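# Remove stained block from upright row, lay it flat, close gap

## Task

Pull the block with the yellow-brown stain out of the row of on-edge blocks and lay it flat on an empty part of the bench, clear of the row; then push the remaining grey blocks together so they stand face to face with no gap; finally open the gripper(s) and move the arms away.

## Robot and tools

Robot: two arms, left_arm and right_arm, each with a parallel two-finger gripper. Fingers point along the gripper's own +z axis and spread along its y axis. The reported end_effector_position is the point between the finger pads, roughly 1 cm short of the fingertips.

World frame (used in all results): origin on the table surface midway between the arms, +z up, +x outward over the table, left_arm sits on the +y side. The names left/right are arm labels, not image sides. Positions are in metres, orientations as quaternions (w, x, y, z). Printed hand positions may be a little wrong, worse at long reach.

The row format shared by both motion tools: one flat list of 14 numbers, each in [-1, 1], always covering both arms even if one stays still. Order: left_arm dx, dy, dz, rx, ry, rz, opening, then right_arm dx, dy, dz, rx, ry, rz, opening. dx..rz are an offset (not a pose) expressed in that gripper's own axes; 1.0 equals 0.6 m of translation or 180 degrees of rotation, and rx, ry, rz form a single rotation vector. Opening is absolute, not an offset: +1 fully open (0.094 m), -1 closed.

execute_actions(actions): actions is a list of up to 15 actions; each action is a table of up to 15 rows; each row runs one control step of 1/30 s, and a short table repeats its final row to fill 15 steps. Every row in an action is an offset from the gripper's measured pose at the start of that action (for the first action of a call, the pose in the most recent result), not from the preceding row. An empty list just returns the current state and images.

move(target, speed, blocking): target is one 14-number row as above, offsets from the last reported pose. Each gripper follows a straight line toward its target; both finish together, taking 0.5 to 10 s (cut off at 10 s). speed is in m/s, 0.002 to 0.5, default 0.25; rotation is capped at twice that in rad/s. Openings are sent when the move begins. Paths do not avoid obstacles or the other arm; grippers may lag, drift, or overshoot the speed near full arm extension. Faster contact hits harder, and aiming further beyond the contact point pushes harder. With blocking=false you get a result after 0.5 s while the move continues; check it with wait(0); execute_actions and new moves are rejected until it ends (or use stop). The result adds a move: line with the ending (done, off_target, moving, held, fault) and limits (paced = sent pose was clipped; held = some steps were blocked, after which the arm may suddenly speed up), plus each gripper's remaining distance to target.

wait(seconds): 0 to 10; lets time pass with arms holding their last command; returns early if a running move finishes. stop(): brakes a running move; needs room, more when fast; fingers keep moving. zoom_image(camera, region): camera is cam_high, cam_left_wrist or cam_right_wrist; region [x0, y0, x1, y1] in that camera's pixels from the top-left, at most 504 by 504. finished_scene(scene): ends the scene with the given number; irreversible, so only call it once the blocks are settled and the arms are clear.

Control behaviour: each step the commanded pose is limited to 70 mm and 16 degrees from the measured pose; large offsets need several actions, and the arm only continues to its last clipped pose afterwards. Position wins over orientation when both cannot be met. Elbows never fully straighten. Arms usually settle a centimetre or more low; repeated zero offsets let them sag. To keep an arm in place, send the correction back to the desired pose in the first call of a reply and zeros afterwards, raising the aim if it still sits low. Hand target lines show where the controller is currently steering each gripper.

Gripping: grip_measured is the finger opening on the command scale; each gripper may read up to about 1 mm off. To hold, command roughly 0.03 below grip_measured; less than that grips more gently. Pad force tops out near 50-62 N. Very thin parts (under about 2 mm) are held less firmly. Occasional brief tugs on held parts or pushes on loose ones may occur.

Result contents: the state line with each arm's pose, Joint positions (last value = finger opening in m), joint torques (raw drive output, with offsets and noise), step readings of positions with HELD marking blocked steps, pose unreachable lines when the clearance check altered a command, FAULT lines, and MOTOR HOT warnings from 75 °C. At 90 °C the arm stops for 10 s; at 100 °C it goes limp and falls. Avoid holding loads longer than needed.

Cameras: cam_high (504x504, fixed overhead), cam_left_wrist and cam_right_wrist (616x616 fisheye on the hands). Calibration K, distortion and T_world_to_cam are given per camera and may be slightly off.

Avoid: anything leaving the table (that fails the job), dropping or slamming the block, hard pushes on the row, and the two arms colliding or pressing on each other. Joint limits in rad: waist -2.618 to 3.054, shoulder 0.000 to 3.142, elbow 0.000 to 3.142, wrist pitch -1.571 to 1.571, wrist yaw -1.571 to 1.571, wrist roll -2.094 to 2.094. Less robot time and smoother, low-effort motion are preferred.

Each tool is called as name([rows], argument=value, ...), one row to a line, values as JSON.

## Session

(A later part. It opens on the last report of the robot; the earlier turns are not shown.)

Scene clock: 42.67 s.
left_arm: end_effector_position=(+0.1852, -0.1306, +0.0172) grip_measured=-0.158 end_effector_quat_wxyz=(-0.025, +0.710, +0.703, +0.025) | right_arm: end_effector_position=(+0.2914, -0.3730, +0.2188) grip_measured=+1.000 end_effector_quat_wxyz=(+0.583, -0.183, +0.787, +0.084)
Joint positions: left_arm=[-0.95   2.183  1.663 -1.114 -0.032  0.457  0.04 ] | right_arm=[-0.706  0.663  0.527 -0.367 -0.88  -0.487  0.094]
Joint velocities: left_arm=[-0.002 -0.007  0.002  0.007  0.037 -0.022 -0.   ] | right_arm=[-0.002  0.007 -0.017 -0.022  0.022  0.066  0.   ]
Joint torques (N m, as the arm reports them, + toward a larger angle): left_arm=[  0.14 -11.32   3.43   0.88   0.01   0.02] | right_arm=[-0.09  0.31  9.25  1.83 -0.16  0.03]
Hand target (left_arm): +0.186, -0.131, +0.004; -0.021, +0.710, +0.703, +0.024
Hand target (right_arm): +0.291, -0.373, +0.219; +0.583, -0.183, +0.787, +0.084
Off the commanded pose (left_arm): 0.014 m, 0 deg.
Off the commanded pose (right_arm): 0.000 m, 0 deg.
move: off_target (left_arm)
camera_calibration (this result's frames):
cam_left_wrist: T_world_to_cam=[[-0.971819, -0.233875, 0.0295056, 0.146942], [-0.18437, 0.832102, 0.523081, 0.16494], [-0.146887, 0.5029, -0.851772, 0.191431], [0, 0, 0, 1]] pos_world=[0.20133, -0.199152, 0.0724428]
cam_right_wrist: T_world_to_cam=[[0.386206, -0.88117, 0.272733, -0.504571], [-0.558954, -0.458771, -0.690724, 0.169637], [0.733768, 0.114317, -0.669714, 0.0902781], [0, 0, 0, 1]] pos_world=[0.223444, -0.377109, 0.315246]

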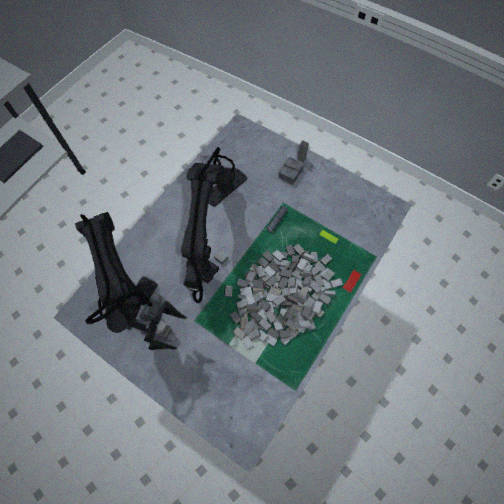

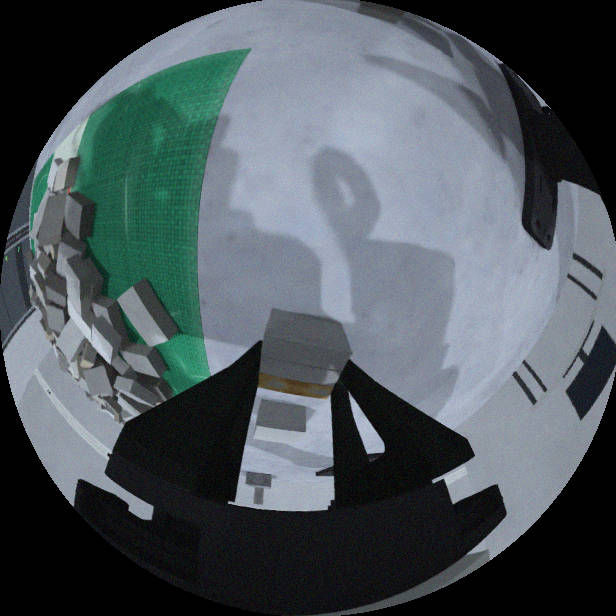

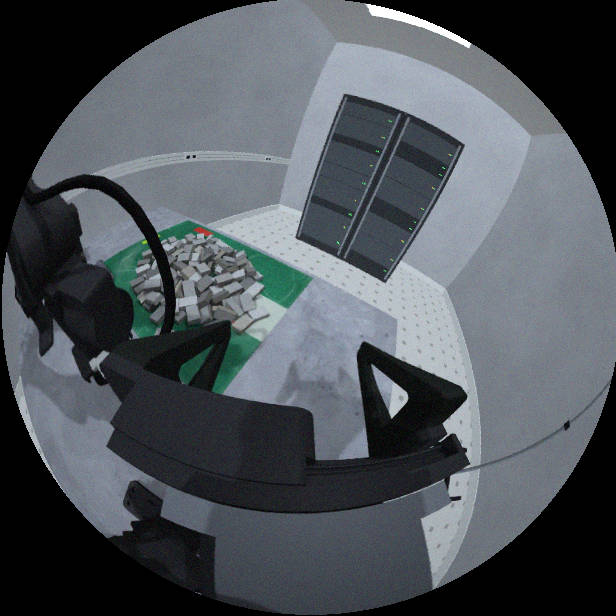

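move(target=[0,0,-0.003,0,0,0,0.3,0,0,0,0,0,0,1])

move(target=[-0.033,0,-0.008,0,0,0,0.3,0,0,0,0,0,0,1], speed=0.03)

move(target=[0,0,-0.004,0,0,0,-0.2,0,0,0,0,0,0,1])

move(target=[0,0,-0.09,0,0,0,-0.2,0,0,0,0,0,0,1], speed=0.04)

Scene clock: 46.73 s.
left_arm: end_effector_position=(+0.1852, -0.1305, +0.0175) grip_measured=+0.299 end_effector_quat_wxyz=(-0.025, +0.710, +0.703, +0.025) | right_arm: end_effector_position=(+0.2914, -0.3730, +0.2188) grip_measured=+1.000 end_effector_quat_wxyz=(+0.583, -0.183, +0.787, +0.084)
Joint positions: left_arm=[-0.95   2.182  1.663 -1.114 -0.032  0.457  0.061] | right_arm=[-0.706  0.663  0.527 -0.367 -0.88  -0.487  0.094]
Joint velocities: left_arm=[-0.022 -0.002 -0.017 -0.051 -0.081  0.081 -0.001] | right_arm=[-0.022 -0.007 -0.017 -0.022  0.066 -0.022  0.   ]
Joint torques (N m, as the arm reports them, + toward a larger angle): left_arm=[  0.   -12.39   6.22   0.21   0.01   0.01] | right_arm=[-0.09  0.31  9.26  1.83 -0.16  0.03]
Hand target (left_arm): +0.185, -0.131, +0.019; -0.024, +0.710, +0.703, +0.025
Hand target (right_arm): +0.291, -0.373, +0.219; +0.583, -0.183, +0.787, +0.084
Off the commanded pose (left_arm): 0.002 m, 0 deg.
Off the commanded pose (right_arm): 0.000 m, 0 deg.
move: done
camera_calibration (this result's frames):
cam_left_wrist: T_world_to_cam=[[-0.971819, -0.233875, 0.0295056, 0.14691], [-0.18437, 0.832102, 0.523081, 0.16469], [-0.146887, 0.5029, -0.851772, 0.191629], [0, 0, 0, 1]] pos_world=[0.201282, -0.199051, 0.0727434]
cam_right_wrist: T_world_to_cam=[[0.386206, -0.88117, 0.272733, -0.504571], [-0.558954, -0.458771, -0.690724, 0.169637], [0.733768, 0.114317, -0.669714, 0.0902781], [0, 0, 0, 1]] pos_world=[0.223444, -0.377109, 0.315246]

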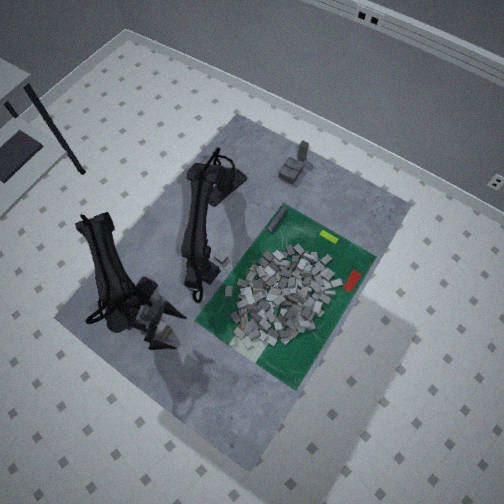

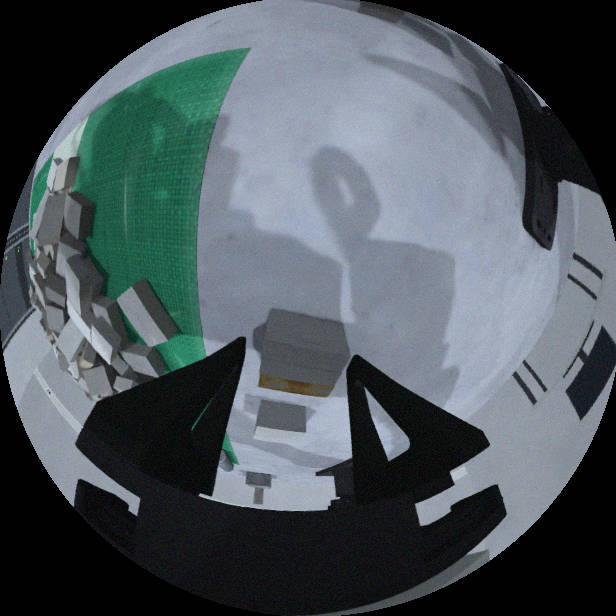

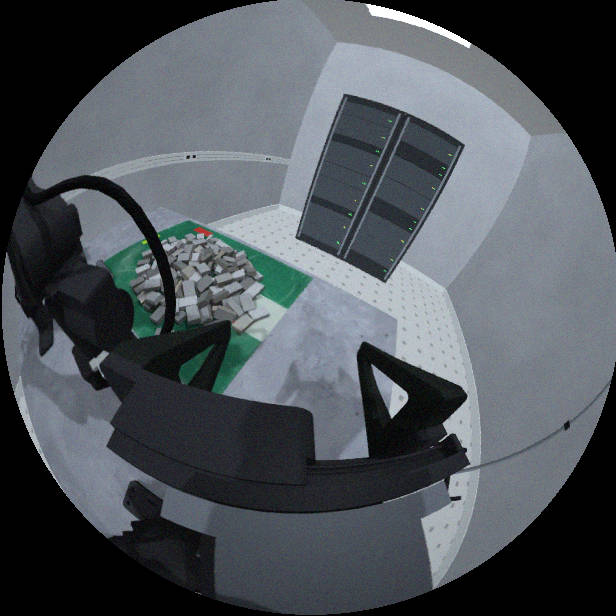

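Scene clock: 47.67 s.
left_arm: end_effector_position=(+0.1877, -0.1474, +0.0209) grip_measured=+0.299 end_effector_quat_wxyz=(-0.020, +0.710, +0.704, +0.024) | right_arm: end_effector_position=(+0.2914, -0.3730, +0.2188) grip_measured=+1.000 end_effector_quat_wxyz=(+0.583, -0.183, +0.787, +0.084)
Joint positions: left_arm=[-0.962  2.233  1.761 -1.152 -0.032  0.443  0.061] | right_arm=[-0.706  0.663  0.527 -0.367 -0.88  -0.487  0.094]
Joint velocities: left_arm=[-0.007  0.007  0.007 -0.051 -0.081 -0.007  0.001] | right_arm=[-0.002  0.012 -0.002 -0.051 -0.022 -0.007  0.   ]
Joint torques (N m, as the arm reports them, + toward a larger angle): left_arm=[ -0.78 -11.51   7.84   0.08   0.01  -0.04] | right_arm=[-0.08  0.31  9.25  1.84 -0.16  0.03]
Hand target (left_arm): +0.185, -0.150, +0.021; -0.024, +0.710, +0.703, +0.025
Hand target (right_arm): +0.291, -0.373, +0.219; +0.583, -0.183, +0.787, +0.084
Off the commanded pose (left_arm): 0.004 m, 1 deg.
Off the commanded pose (right_arm): 0.000 m, 0 deg.
move: done
camera_calibration (this result's frames):
cam_left_wrist: T_world_to_cam=[[-0.971608, -0.235085, 0.0267025, 0.145115], [-0.188202, 0.836327, 0.514915, 0.178925], [-0.143381, 0.49527, -0.856826, 0.201677], [0, 0, 0, 1]] pos_world=[0.203585, -0.21541, 0.0767958]
cam_right_wrist: T_world_to_cam=[[0.386206, -0.88117, 0.272733, -0.504571], [-0.558954, -0.458771, -0.690724, 0.169637], [0.733768, 0.114317, -0.669714, 0.0902781], [0, 0, 0, 1]] pos_world=[0.223444, -0.377109, 0.315246]

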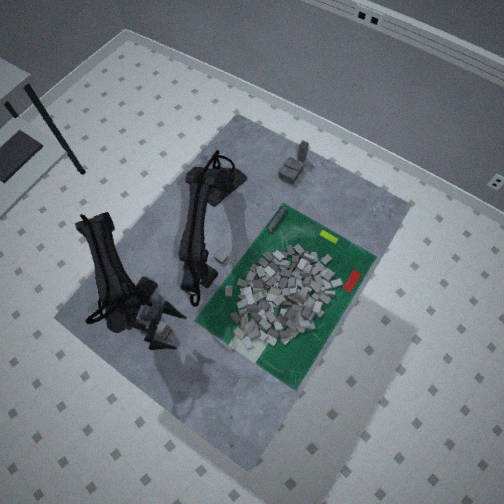

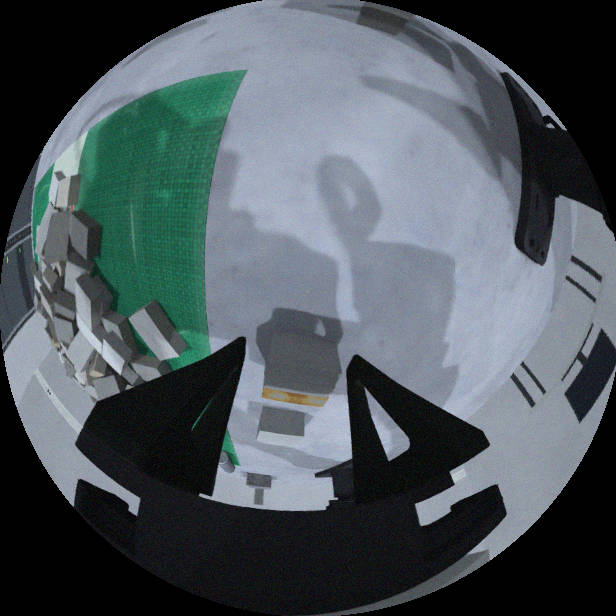

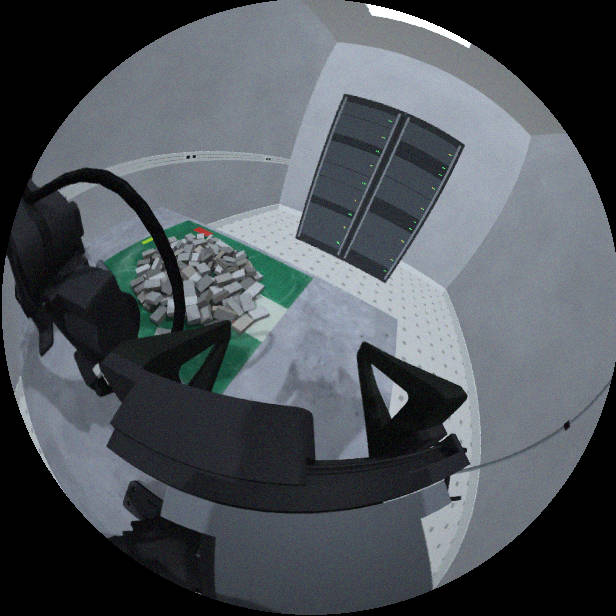

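Scene clock: 48.37 s.
left_arm: end_effector_position=(+0.1876, -0.1474, +0.0209) grip_measured=-0.167 end_effector_quat_wxyz=(-0.020, +0.710, +0.704, +0.024) | right_arm: end_effector_position=(+0.2914, -0.3730, +0.2188) grip_measured=+1.000 end_effector_quat_wxyz=(+0.583, -0.183, +0.787, +0.084)
Joint positions: left_arm=[-0.962  2.233  1.761 -1.152 -0.031  0.443  0.039] | right_arm=[-0.706  0.663  0.527 -0.367 -0.88  -0.487  0.094]
Joint velocities: left_arm=[ 0.002 -0.017 -0.007 -0.007  0.037 -0.007 -0.   ] | right_arm=[ 0.007  0.007 -0.002 -0.125 -0.037 -0.007  0.   ]
Joint torques (N m, as the arm reports them, + toward a larger angle): left_arm=[ -0.01 -12.94   6.31   0.2    0.01   0.01] | right_arm=[-0.08  0.31  9.25  1.84 -0.16  0.03]
Hand target (left_arm): +0.188, -0.147, +0.023; -0.020, +0.710, +0.704, +0.024
Hand target (right_arm): +0.291, -0.373, +0.219; +0.583, -0.183, +0.787, +0.084
Off the commanded pose (left_arm): 0.002 m, 0 deg.
Off the commanded pose (right_arm): 0.000 m, 0 deg.
move: done
camera_calibration (this result's frames):
cam_left_wrist: T_world_to_cam=[[-0.971594, -0.2351, 0.0270759, 0.145036], [-0.188041, 0.836406, 0.514845, 0.178922], [-0.143687, 0.495129, -0.856855, 0.201718], [0, 0, 0, 1]] pos_world=[0.203545, -0.21543, 0.0767991]
cam_right_wrist: T_world_to_cam=[[0.386206, -0.88117, 0.272733, -0.504571], [-0.558954, -0.458771, -0.690724, 0.169637], [0.733768, 0.114317, -0.669714, 0.0902781], [0, 0, 0, 1]] pos_world=[0.223444, -0.377109, 0.315246]

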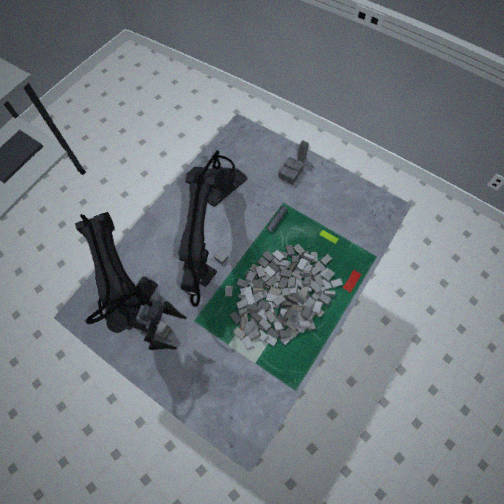

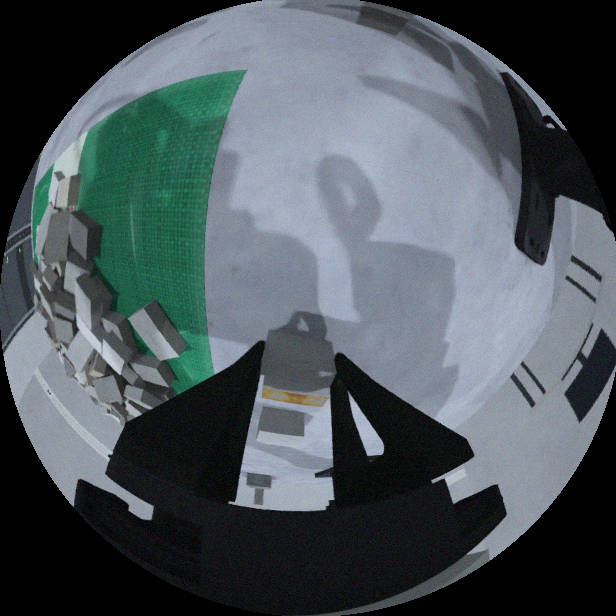

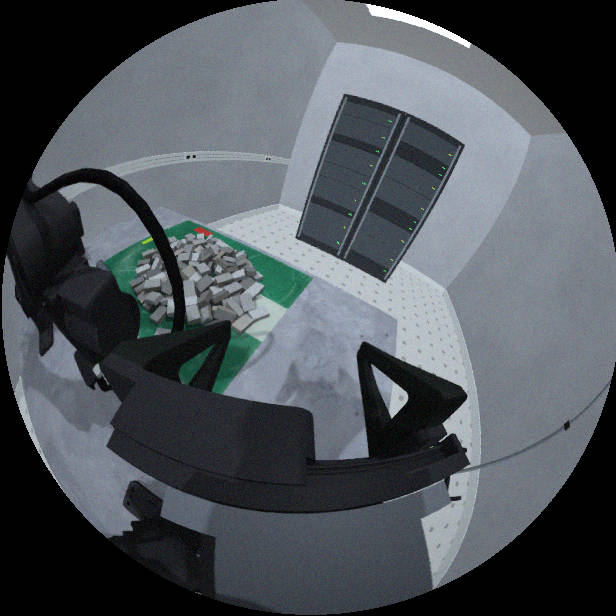

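Scene clock: 50.17 s.
left_arm: end_effector_position=(+0.1864, -0.1448, +0.0575) grip_measured=-0.167 end_effector_quat_wxyz=(-0.036, +0.710, +0.703, +0.030) | right_arm: end_effector_position=(+0.2914, -0.3730, +0.2188) grip_measured=+1.000 end_effector_quat_wxyz=(+0.583, -0.183, +0.787, +0.084)
Joint positions: left_arm=[-0.962  2.233  1.906 -1.332 -0.031  0.443  0.039] | right_arm=[-0.706  0.663  0.527 -0.367 -0.88  -0.487  0.094]
Joint velocities: left_arm=[-0.002  0.002  0.002 -0.022 -0.022  0.007  0.002] | right_arm=[ 0.002 -0.002  0.007  0.051  0.037 -0.081  0.   ]
Joint torques (N m, as the arm reports them, + toward a larger angle): left_arm=[ -0.21 -14.68   7.95  -0.02   0.02  -0.01] | right_arm=[-0.09  0.31  9.25  1.84 -0.16  0.02]
Hand target (left_arm): +0.187, -0.149, +0.075; -0.020, +0.710, +0.704, +0.024
Hand target (right_arm): +0.291, -0.373, +0.219; +0.583, -0.183, +0.787, +0.084
Off the commanded pose (left_arm): 0.018 m, 2 deg.
Off the commanded pose (right_arm): 0.000 m, 0 deg.
move: off_target (left_arm)
camera_calibration (this result's frames):
cam_left_wrist: T_world_to_cam=[[-0.971148, -0.23606, 0.0338706, 0.142879], [-0.180298, 0.819744, 0.543611, 0.152211], [-0.15609, 0.52182, -0.838653, 0.236766], [0, 0, 0, 1]] pos_world=[0.203157, -0.214596, 0.110982]
cam_right_wrist: T_world_to_cam=[[0.386206, -0.88117, 0.272733, -0.504571], [-0.558954, -0.458771, -0.690724, 0.169637], [0.733768, 0.114317, -0.669714, 0.0902781], [0, 0, 0, 1]] pos_world=[0.223444, -0.377109, 0.315246]

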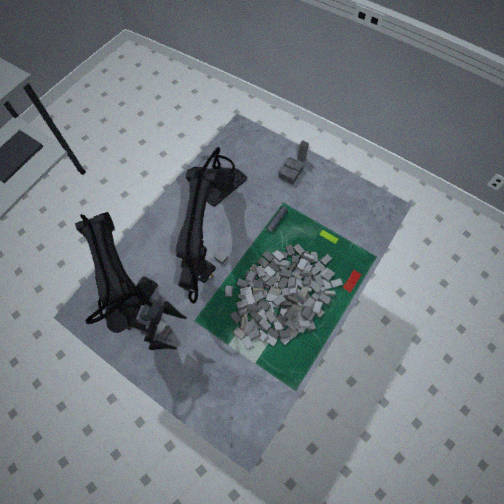

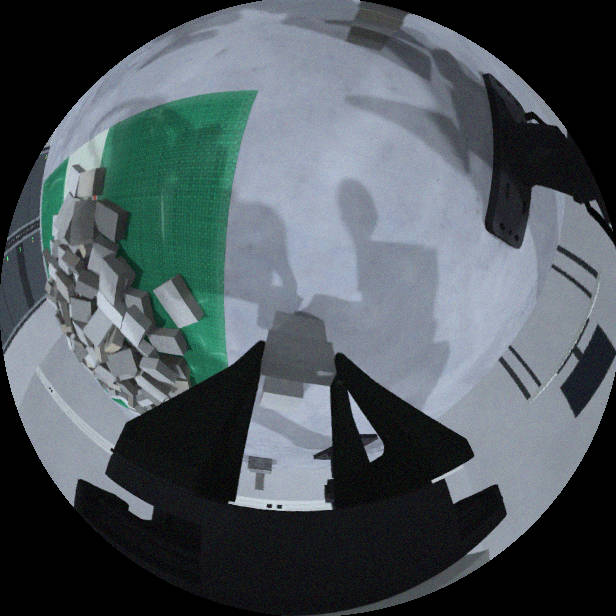

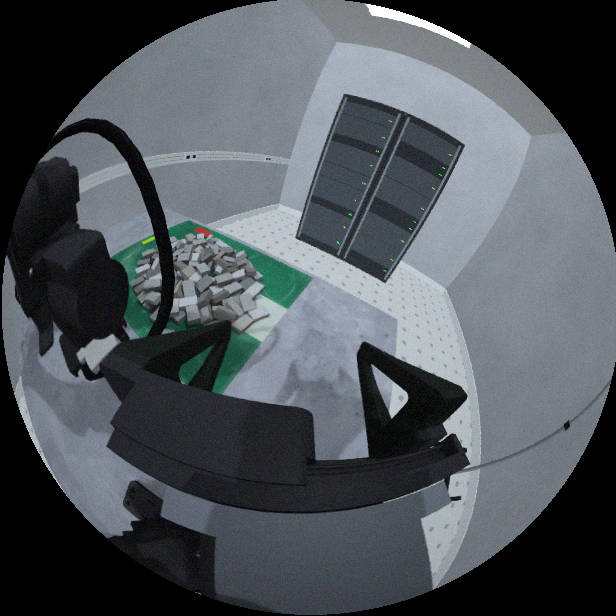

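move(target=[0.085,-0.004,-0.012,0,0,0,-0.2,0,0,0,0,0,0,1], speed=0.06)

Scene clock: 53.70 s.
left_arm: end_effector_position=(+0.1810, -0.0971, +0.0657) grip_measured=-0.167 end_effector_quat_wxyz=(-0.044, +0.710, +0.702, +0.030) | right_arm: end_effector_position=(+0.2914, -0.3730, +0.2188) grip_measured=+1.000 end_effector_quat_wxyz=(+0.583, -0.183, +0.787, +0.084)
Joint positions: left_arm=[-0.92   2.055  1.658 -1.276 -0.031  0.486  0.039] | right_arm=[-0.706  0.663  0.527 -0.367 -0.88  -0.487  0.094]
Joint velocities: left_arm=[-0.002  0.012  0.002  0.007  0.007 -0.037  0.001] | right_arm=[ 0.002  0.012  0.002 -0.066  0.007  0.066  0.   ]
Joint torques (N m, as the arm reports them, + toward a larger angle): left_arm=[  0.58 -12.84   4.4    0.35   0.     0.05] | right_arm=[-0.08  0.31  9.25  1.83 -0.16  0.03]
Hand target (left_arm): +0.183, -0.094, +0.068; -0.037, +0.710, +0.703, +0.029
Hand target (right_arm): +0.291, -0.373, +0.219; +0.583, -0.183, +0.787, +0.084
Off the commanded pose (left_arm): 0.006 m, 1 deg.
Off the commanded pose (right_arm): 0.000 m, 0 deg.
move: done
camera_calibration (this result's frames):
cam_left_wrist: T_world_to_cam=[[-0.970976, -0.235608, 0.0411604, 0.148163], [-0.173799, 0.813266, 0.55533, 0.104996], [-0.164315, 0.532059, -0.830611, 0.219904], [0, 0, 0, 1]] pos_world=[0.198244, -0.167483, 0.118249]
cam_right_wrist: T_world_to_cam=[[0.386206, -0.88117, 0.272733, -0.504571], [-0.558954, -0.458771, -0.690724, 0.169637], [0.733768, 0.114317, -0.669714, 0.0902781], [0, 0, 0, 1]] pos_world=[0.223444, -0.377109, 0.315246]

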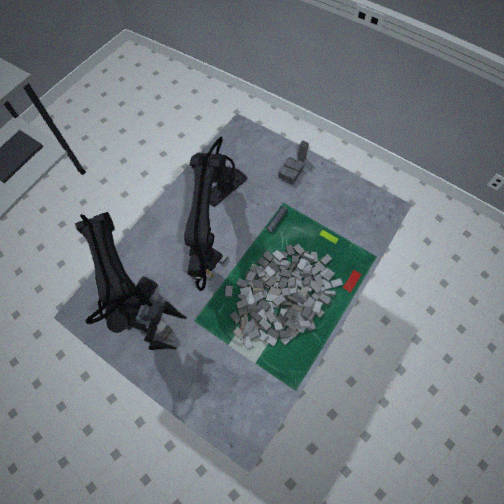

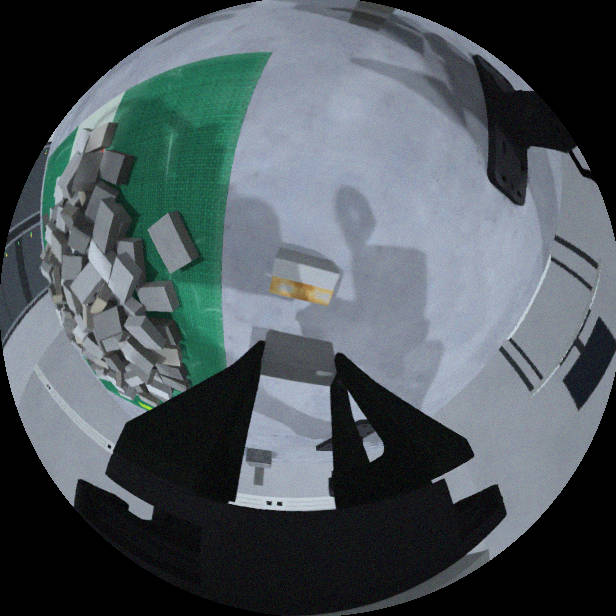

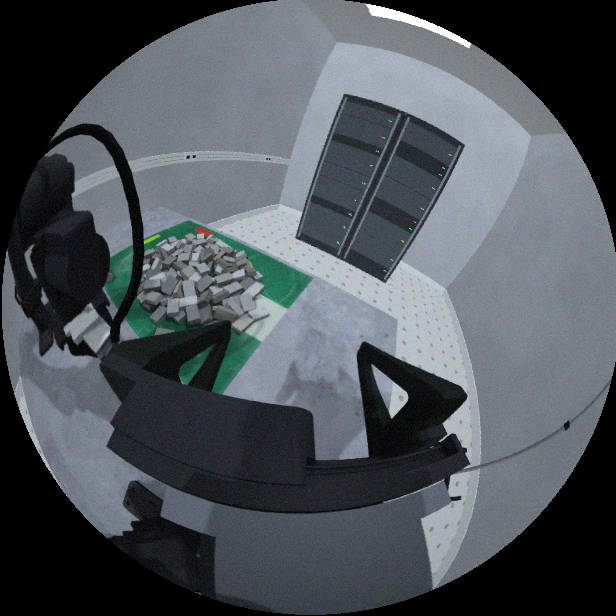

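move(target=[0.025,0,0.085,0,0,0,-0.2,0,0,0,0,0,0,1], speed=0.03)

move(target=[0.04,0,0.004,0,0,0,-0.2,0,0,0,0,0,0,1], speed=0.02)

Scene clock: 59.53 s.
left_arm: end_effector_position=(+0.1767, -0.0820, +0.0209) grip_measured=-0.167 end_effector_quat_wxyz=(-0.047, +0.712, +0.700, +0.031) | right_arm: end_effector_position=(+0.2914, -0.3730, +0.2188) grip_measured=+1.000 end_effector_quat_wxyz=(+0.583, -0.183, +0.787, +0.084)
Joint positions: left_arm=[-0.911  2.047  1.461 -1.093 -0.031  0.499  0.039] | right_arm=[-0.706  0.663  0.527 -0.367 -0.88  -0.487  0.094]
Joint velocities: left_arm=[-0.002 -0.002 -0.007 -0.007 -0.037  0.051 -0.   ] | right_arm=[-0.007  0.007 -0.012  0.095  0.007 -0.037  0.   ]
Joint torques (N m, as the arm reports them, + toward a larger angle): left_arm=[  1.01 -11.36   3.76   0.5    0.     0.06] | right_arm=[-0.08  0.31  9.25  1.84 -0.16  0.03]
Hand target (left_arm): +0.180, -0.078, +0.016; -0.045, +0.710, +0.702, +0.030
Hand target (right_arm): +0.291, -0.373, +0.219; +0.583, -0.183, +0.787, +0.084
Off the commanded pose (left_arm): 0.008 m, 0 deg.
Off the commanded pose (right_arm): 0.000 m, 0 deg.
move: done
camera_calibration (this result's frames):
cam_left_wrist: T_world_to_cam=[[-0.971938, -0.231075, 0.0440476, 0.149853], [-0.167539, 0.811429, 0.559924, 0.11554], [-0.165126, 0.536832, -0.827373, 0.174395], [0, 0, 0, 1]] pos_world=[0.193803, -0.152746, 0.0729957]
cam_right_wrist: T_world_to_cam=[[0.386206, -0.88117, 0.272733, -0.504571], [-0.558954, -0.458771, -0.690724, 0.169637], [0.733768, 0.114317, -0.669714, 0.0902781], [0, 0, 0, 1]] pos_world=[0.223444, -0.377109, 0.315246]

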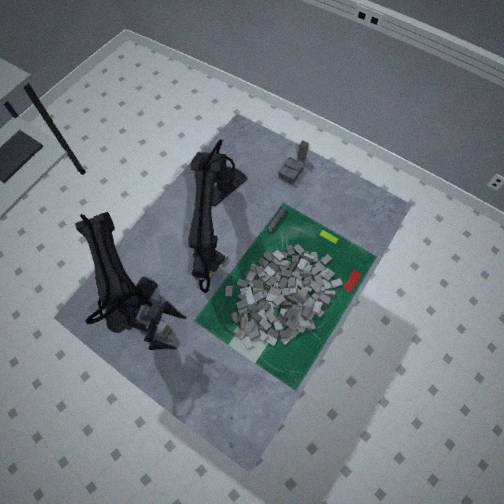

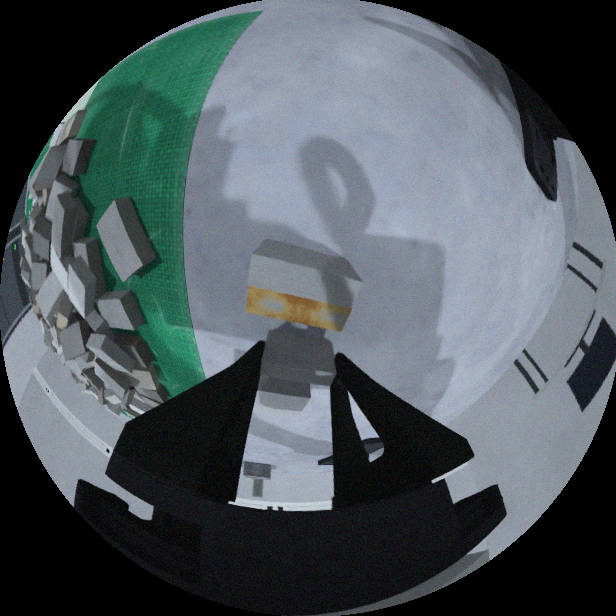

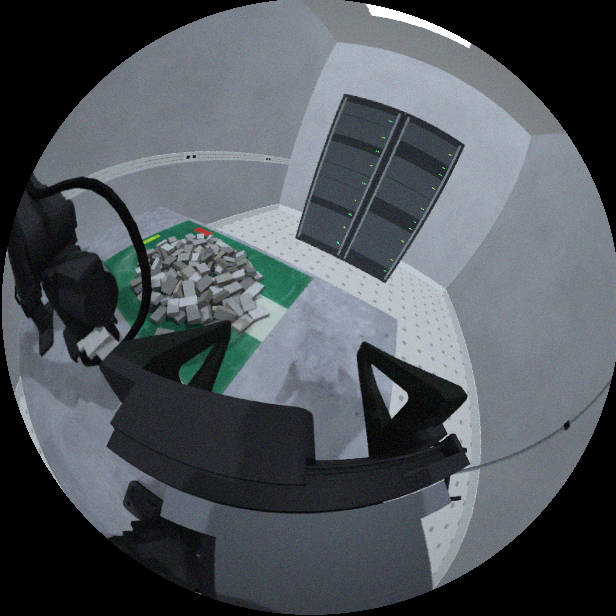

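Scene clock: 60.97 s.
left_arm: end_effector_position=(+0.1763, -0.0664, +0.0210) grip_measured=-0.167 end_effector_quat_wxyz=(-0.043, +0.714, +0.698, +0.028) | right_arm: end_effector_position=(+0.2914, -0.3730, +0.2188) grip_measured=+1.000 end_effector_quat_wxyz=(+0.583, -0.183, +0.787, +0.084)
Joint positions: left_arm=[-0.891  1.989  1.376 -1.056 -0.031  0.526  0.039] | right_arm=[-0.706  0.663  0.527 -0.367 -0.88  -0.487  0.094]
Joint velocities: left_arm=[ 0.002 -0.012 -0.022  0.022 -0.066  0.051  0.   ] | right_arm=[-0.007 -0.012 -0.012 -0.066  0.022  0.007  0.   ]
Joint torques (N m, as the arm reports them, + toward a larger angle): left_arm=[  0.89 -11.52   3.89   0.21  -0.01   0.07] | right_arm=[-0.09  0.31  9.25  1.84 -0.16  0.03]
Hand target (left_arm): +0.176, -0.058, +0.020; -0.048, +0.712, +0.700, +0.030
Hand target (right_arm): +0.291, -0.373, +0.219; +0.583, -0.183, +0.787, +0.084
Off the commanded pose (left_arm): 0.009 m, 1 deg.
Off the commanded pose (right_arm): 0.000 m, 0 deg.
move: done
camera_calibration (this result's frames):
cam_left_wrist: T_world_to_cam=[[-0.973371, -0.224892, 0.0444166, 0.153738], [-0.163651, 0.817396, 0.552342, 0.102615], [-0.160523, 0.530365, -0.832433, 0.16485], [0, 0, 0, 1]] pos_world=[0.192899, -0.136734, 0.0737195]
cam_right_wrist: T_world_to_cam=[[0.386206, -0.88117, 0.272733, -0.504571], [-0.558954, -0.458771, -0.690724, 0.169637], [0.733768, 0.114317, -0.669714, 0.0902781], [0, 0, 0, 1]] pos_world=[0.223444, -0.377109, 0.315246]

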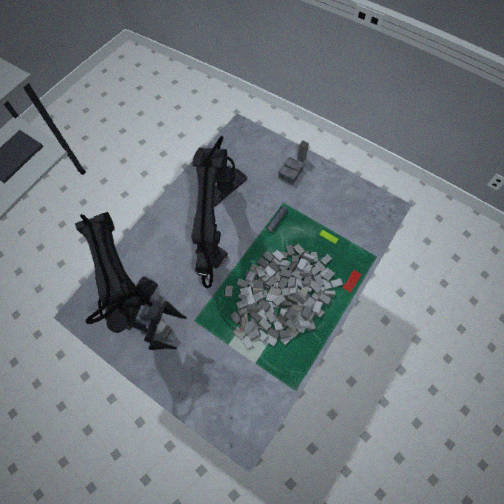

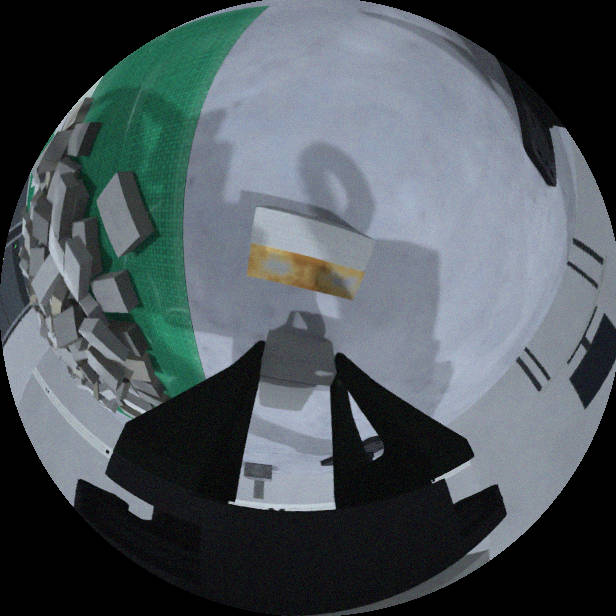

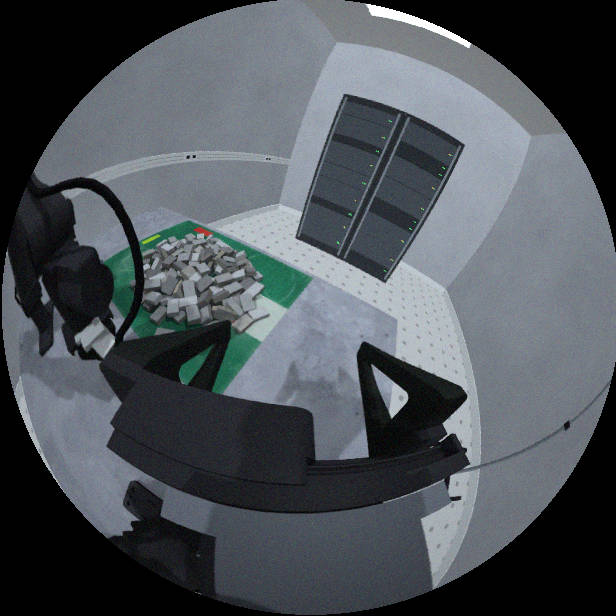

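move(target=[0.012,0,0,0,0,0,-0.2,0,0,0,0,0,0,1], speed=0.02)

move(target=[0,0,0,0,0,0,0.35,0,0,0,0,0,0,1])

move(target=[0,0,-0.12,0,0,0,0.35,0,0,0,0,0,0,1])

Scene clock: 71.73 s.
left_arm: end_effector_position=(+0.1763, -0.0664, +0.0210) grip_measured=-0.167 end_effector_quat_wxyz=(-0.043, +0.715, +0.697, +0.028) | right_arm: end_effector_position=(+0.2914, -0.3730, +0.2188) grip_measured=+1.000 end_effector_quat_wxyz=(+0.583, -0.183, +0.787, +0.084)
Joint positions: left_arm=[-0.891  1.989  1.376 -1.056 -0.031  0.53   0.039] | right_arm=[-0.706  0.663  0.527 -0.367 -0.88  -0.487  0.094]
Joint velocities: left_arm=[ 0.002  0.012  0.007 -0.022 -0.022 -0.007  0.001] | right_arm=[ 0.007 -0.002  0.002 -0.051  0.022 -0.037  0.   ]
Joint torques (N m, as the arm reports them, + toward a larger angle): left_arm=[  0.82 -11.97   3.63   0.27   0.     0.05] | right_arm=[-0.08  0.32  9.24  1.84 -0.16  0.02]
Hand target (left_arm): +0.176, -0.059, +0.021; -0.044, +0.714, +0.699, +0.028
Hand target (right_arm): +0.291, -0.373, +0.219; +0.583, -0.183, +0.787, +0.084
Off the commanded pose (left_arm): 0.007 m, 0 deg.
Off the commanded pose (right_arm): 0.000 m, 0 deg.
move: done
camera_calibration (this result's frames):
cam_left_wrist: T_world_to_cam=[[-0.9742, -0.221194, 0.0448091, 0.154121], [-0.160335, 0.818053, 0.552342, 0.102074], [-0.158831, 0.530907, -0.832413, 0.164587], [0, 0, 0, 1]] pos_world=[0.192652, -0.136792, 0.0737185]
cam_right_wrist: T_world_to_cam=[[0.386206, -0.88117, 0.272733, -0.504571], [-0.558954, -0.458771, -0.690724, 0.169637], [0.733768, 0.114317, -0.669714, 0.0902781], [0, 0, 0, 1]] pos_world=[0.223444, -0.377109, 0.315246]

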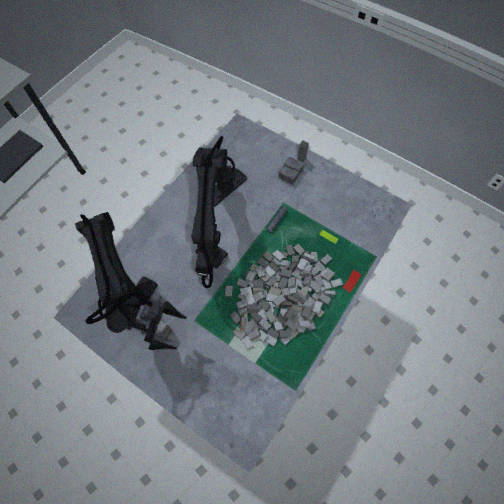

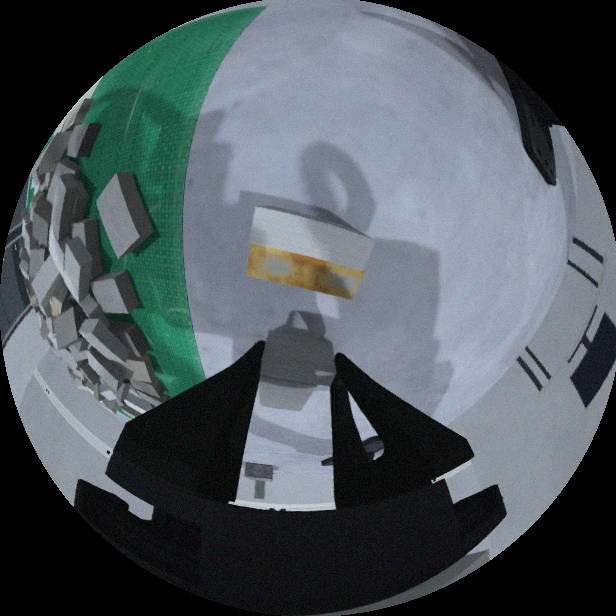

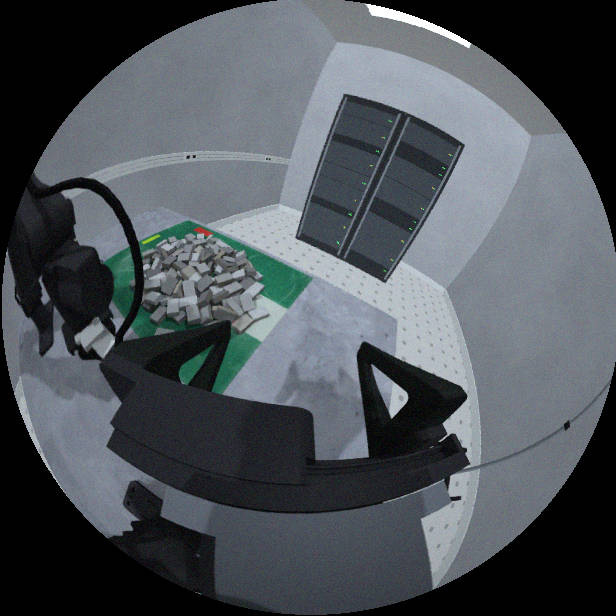

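Scene clock: 72.23 s.
left_arm: end_effector_position=(+0.1763, -0.0664, +0.0210) grip_measured=+0.349 end_effector_quat_wxyz=(-0.043, +0.715, +0.697, +0.028) | right_arm: end_effector_position=(+0.2914, -0.3730, +0.2188) grip_measured=+1.000 end_effector_quat_wxyz=(+0.583, -0.183, +0.787, +0.084)
Joint positions: left_arm=[-0.891  1.989  1.376 -1.056 -0.031  0.53   0.063] | right_arm=[-0.706  0.663  0.527 -0.367 -0.88  -0.487  0.094]
Joint velocities: left_arm=[-0.017  0.007 -0.007 -0.022  0.007  0.051  0.   ] | right_arm=[-0.002  0.007 -0.012 -0.022  0.081  0.081  0.   ]
Joint torques (N m, as the arm reports them, + toward a larger angle): left_arm=[ -0.02 -10.33   5.69   0.19   0.01   0.  ] | right_arm=[-0.09  0.32  9.24  1.84 -0.17  0.02]
Hand target (left_arm): +0.176, -0.066, +0.021; -0.043, +0.715, +0.697, +0.028
Hand target (right_arm): +0.291, -0.373, +0.219; +0.583, -0.183, +0.787, +0.084
Off the commanded pose (left_arm): 0.000 m, 0 deg.
Off the commanded pose (right_arm): 0.000 m, 0 deg.
move: done
camera_calibration (this result's frames):
cam_left_wrist: T_world_to_cam=[[-0.9742, -0.221194, 0.0448091, 0.154121], [-0.160335, 0.818053, 0.552342, 0.102074], [-0.158831, 0.530907, -0.832413, 0.164587], [0, 0, 0, 1]] pos_world=[0.192652, -0.136792, 0.0737185]
cam_right_wrist: T_world_to_cam=[[0.386206, -0.88117, 0.272733, -0.504571], [-0.558954, -0.458771, -0.690724, 0.169637], [0.733768, 0.114317, -0.669714, 0.0902781], [0, 0, 0, 1]] pos_world=[0.223444, -0.377109, 0.315246]

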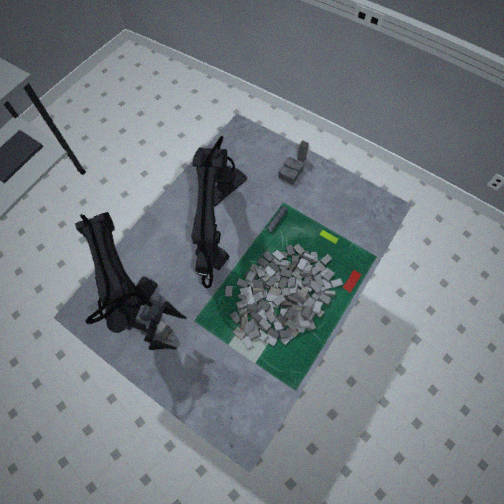

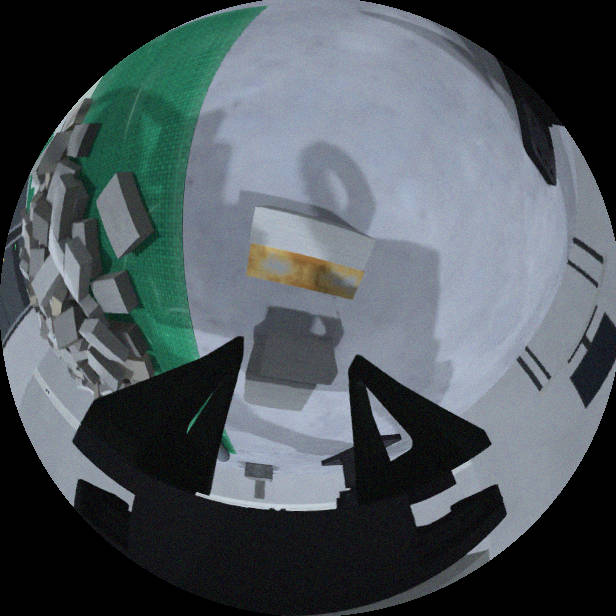

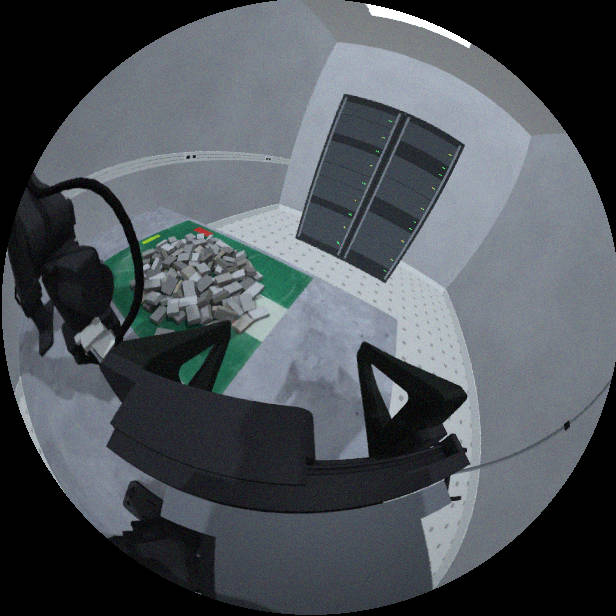

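Scene clock: 73.30 s.
left_arm: end_effector_position=(+0.1786, -0.0704, +0.0875) grip_measured=+0.349 end_effector_quat_wxyz=(-0.044, +0.715, +0.697, +0.028) | right_arm: end_effector_position=(+0.2914, -0.3730, +0.2188) grip_measured=+1.000 end_effector_quat_wxyz=(+0.583, -0.183, +0.787, +0.084)
Joint positions: left_arm=[-0.891  1.946  1.588 -1.313 -0.031  0.53   0.063] | right_arm=[-0.706  0.663  0.527 -0.367 -0.88  -0.487  0.094]
Joint velocities: left_arm=[-0.017  0.007 -0.002 -0.007  0.022  0.007 -0.   ] | right_arm=[ 0.007 -0.007 -0.022  0.022 -0.037 -0.037  0.   ]
Joint torques (N m, as the arm reports them, + toward a larger angle): left_arm=[ -0.26 -10.2    7.28   0.     0.02  -0.03] | right_arm=[-0.08  0.3   9.24  1.84 -0.16  0.03]
Hand target (left_arm): +0.178, -0.072, +0.093; -0.043, +0.715, +0.697, +0.028
Hand target (right_arm): +0.291, -0.373, +0.219; +0.583, -0.183, +0.787, +0.084
Off the commanded pose (left_arm): 0.006 m, 0 deg.
Off the commanded pose (right_arm): 0.000 m, 0 deg.
move: done
camera_calibration (this result's frames):
cam_left_wrist: T_world_to_cam=[[-0.974158, -0.221269, 0.0453405, 0.152383], [-0.159824, 0.817131, 0.553854, 0.0687608], [-0.1596, 0.532295, -0.831378, 0.22261], [0, 0, 0, 1]] pos_world=[0.194963, -0.140963, 0.140081]
cam_right_wrist: T_world_to_cam=[[0.386206, -0.88117, 0.272733, -0.504571], [-0.558954, -0.458771, -0.690724, 0.169637], [0.733768, 0.114317, -0.669714, 0.0902781], [0, 0, 0, 1]] pos_world=[0.223444, -0.377109, 0.315246]

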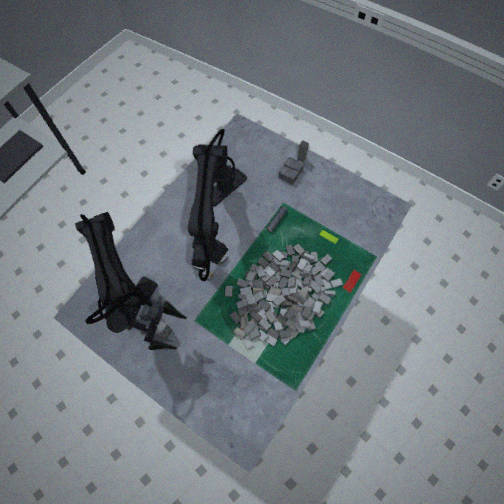

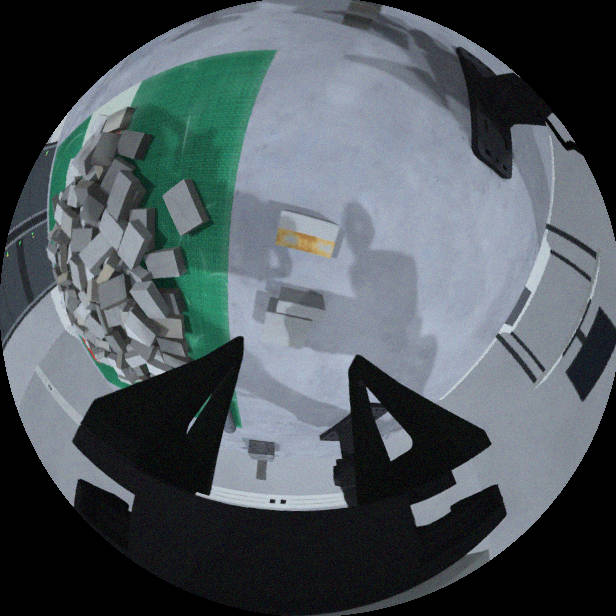

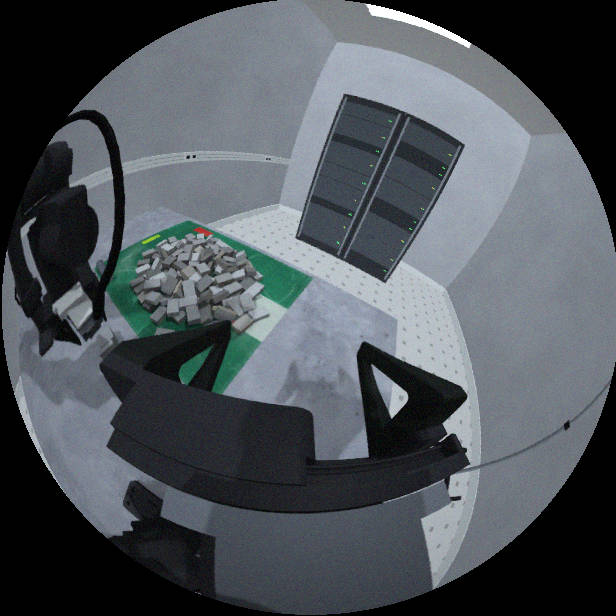

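zoom_image(camera="cam_left_wrist", region=[240,190,370,360])

Region (240, 190, 370, 360) of cam_left_wrist's 616x616 image, scaled by 2.965, with more detail than that image has; it fills the left 385 columns of this view, and the rest is white.

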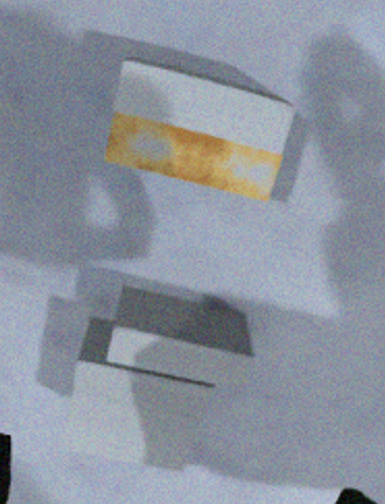

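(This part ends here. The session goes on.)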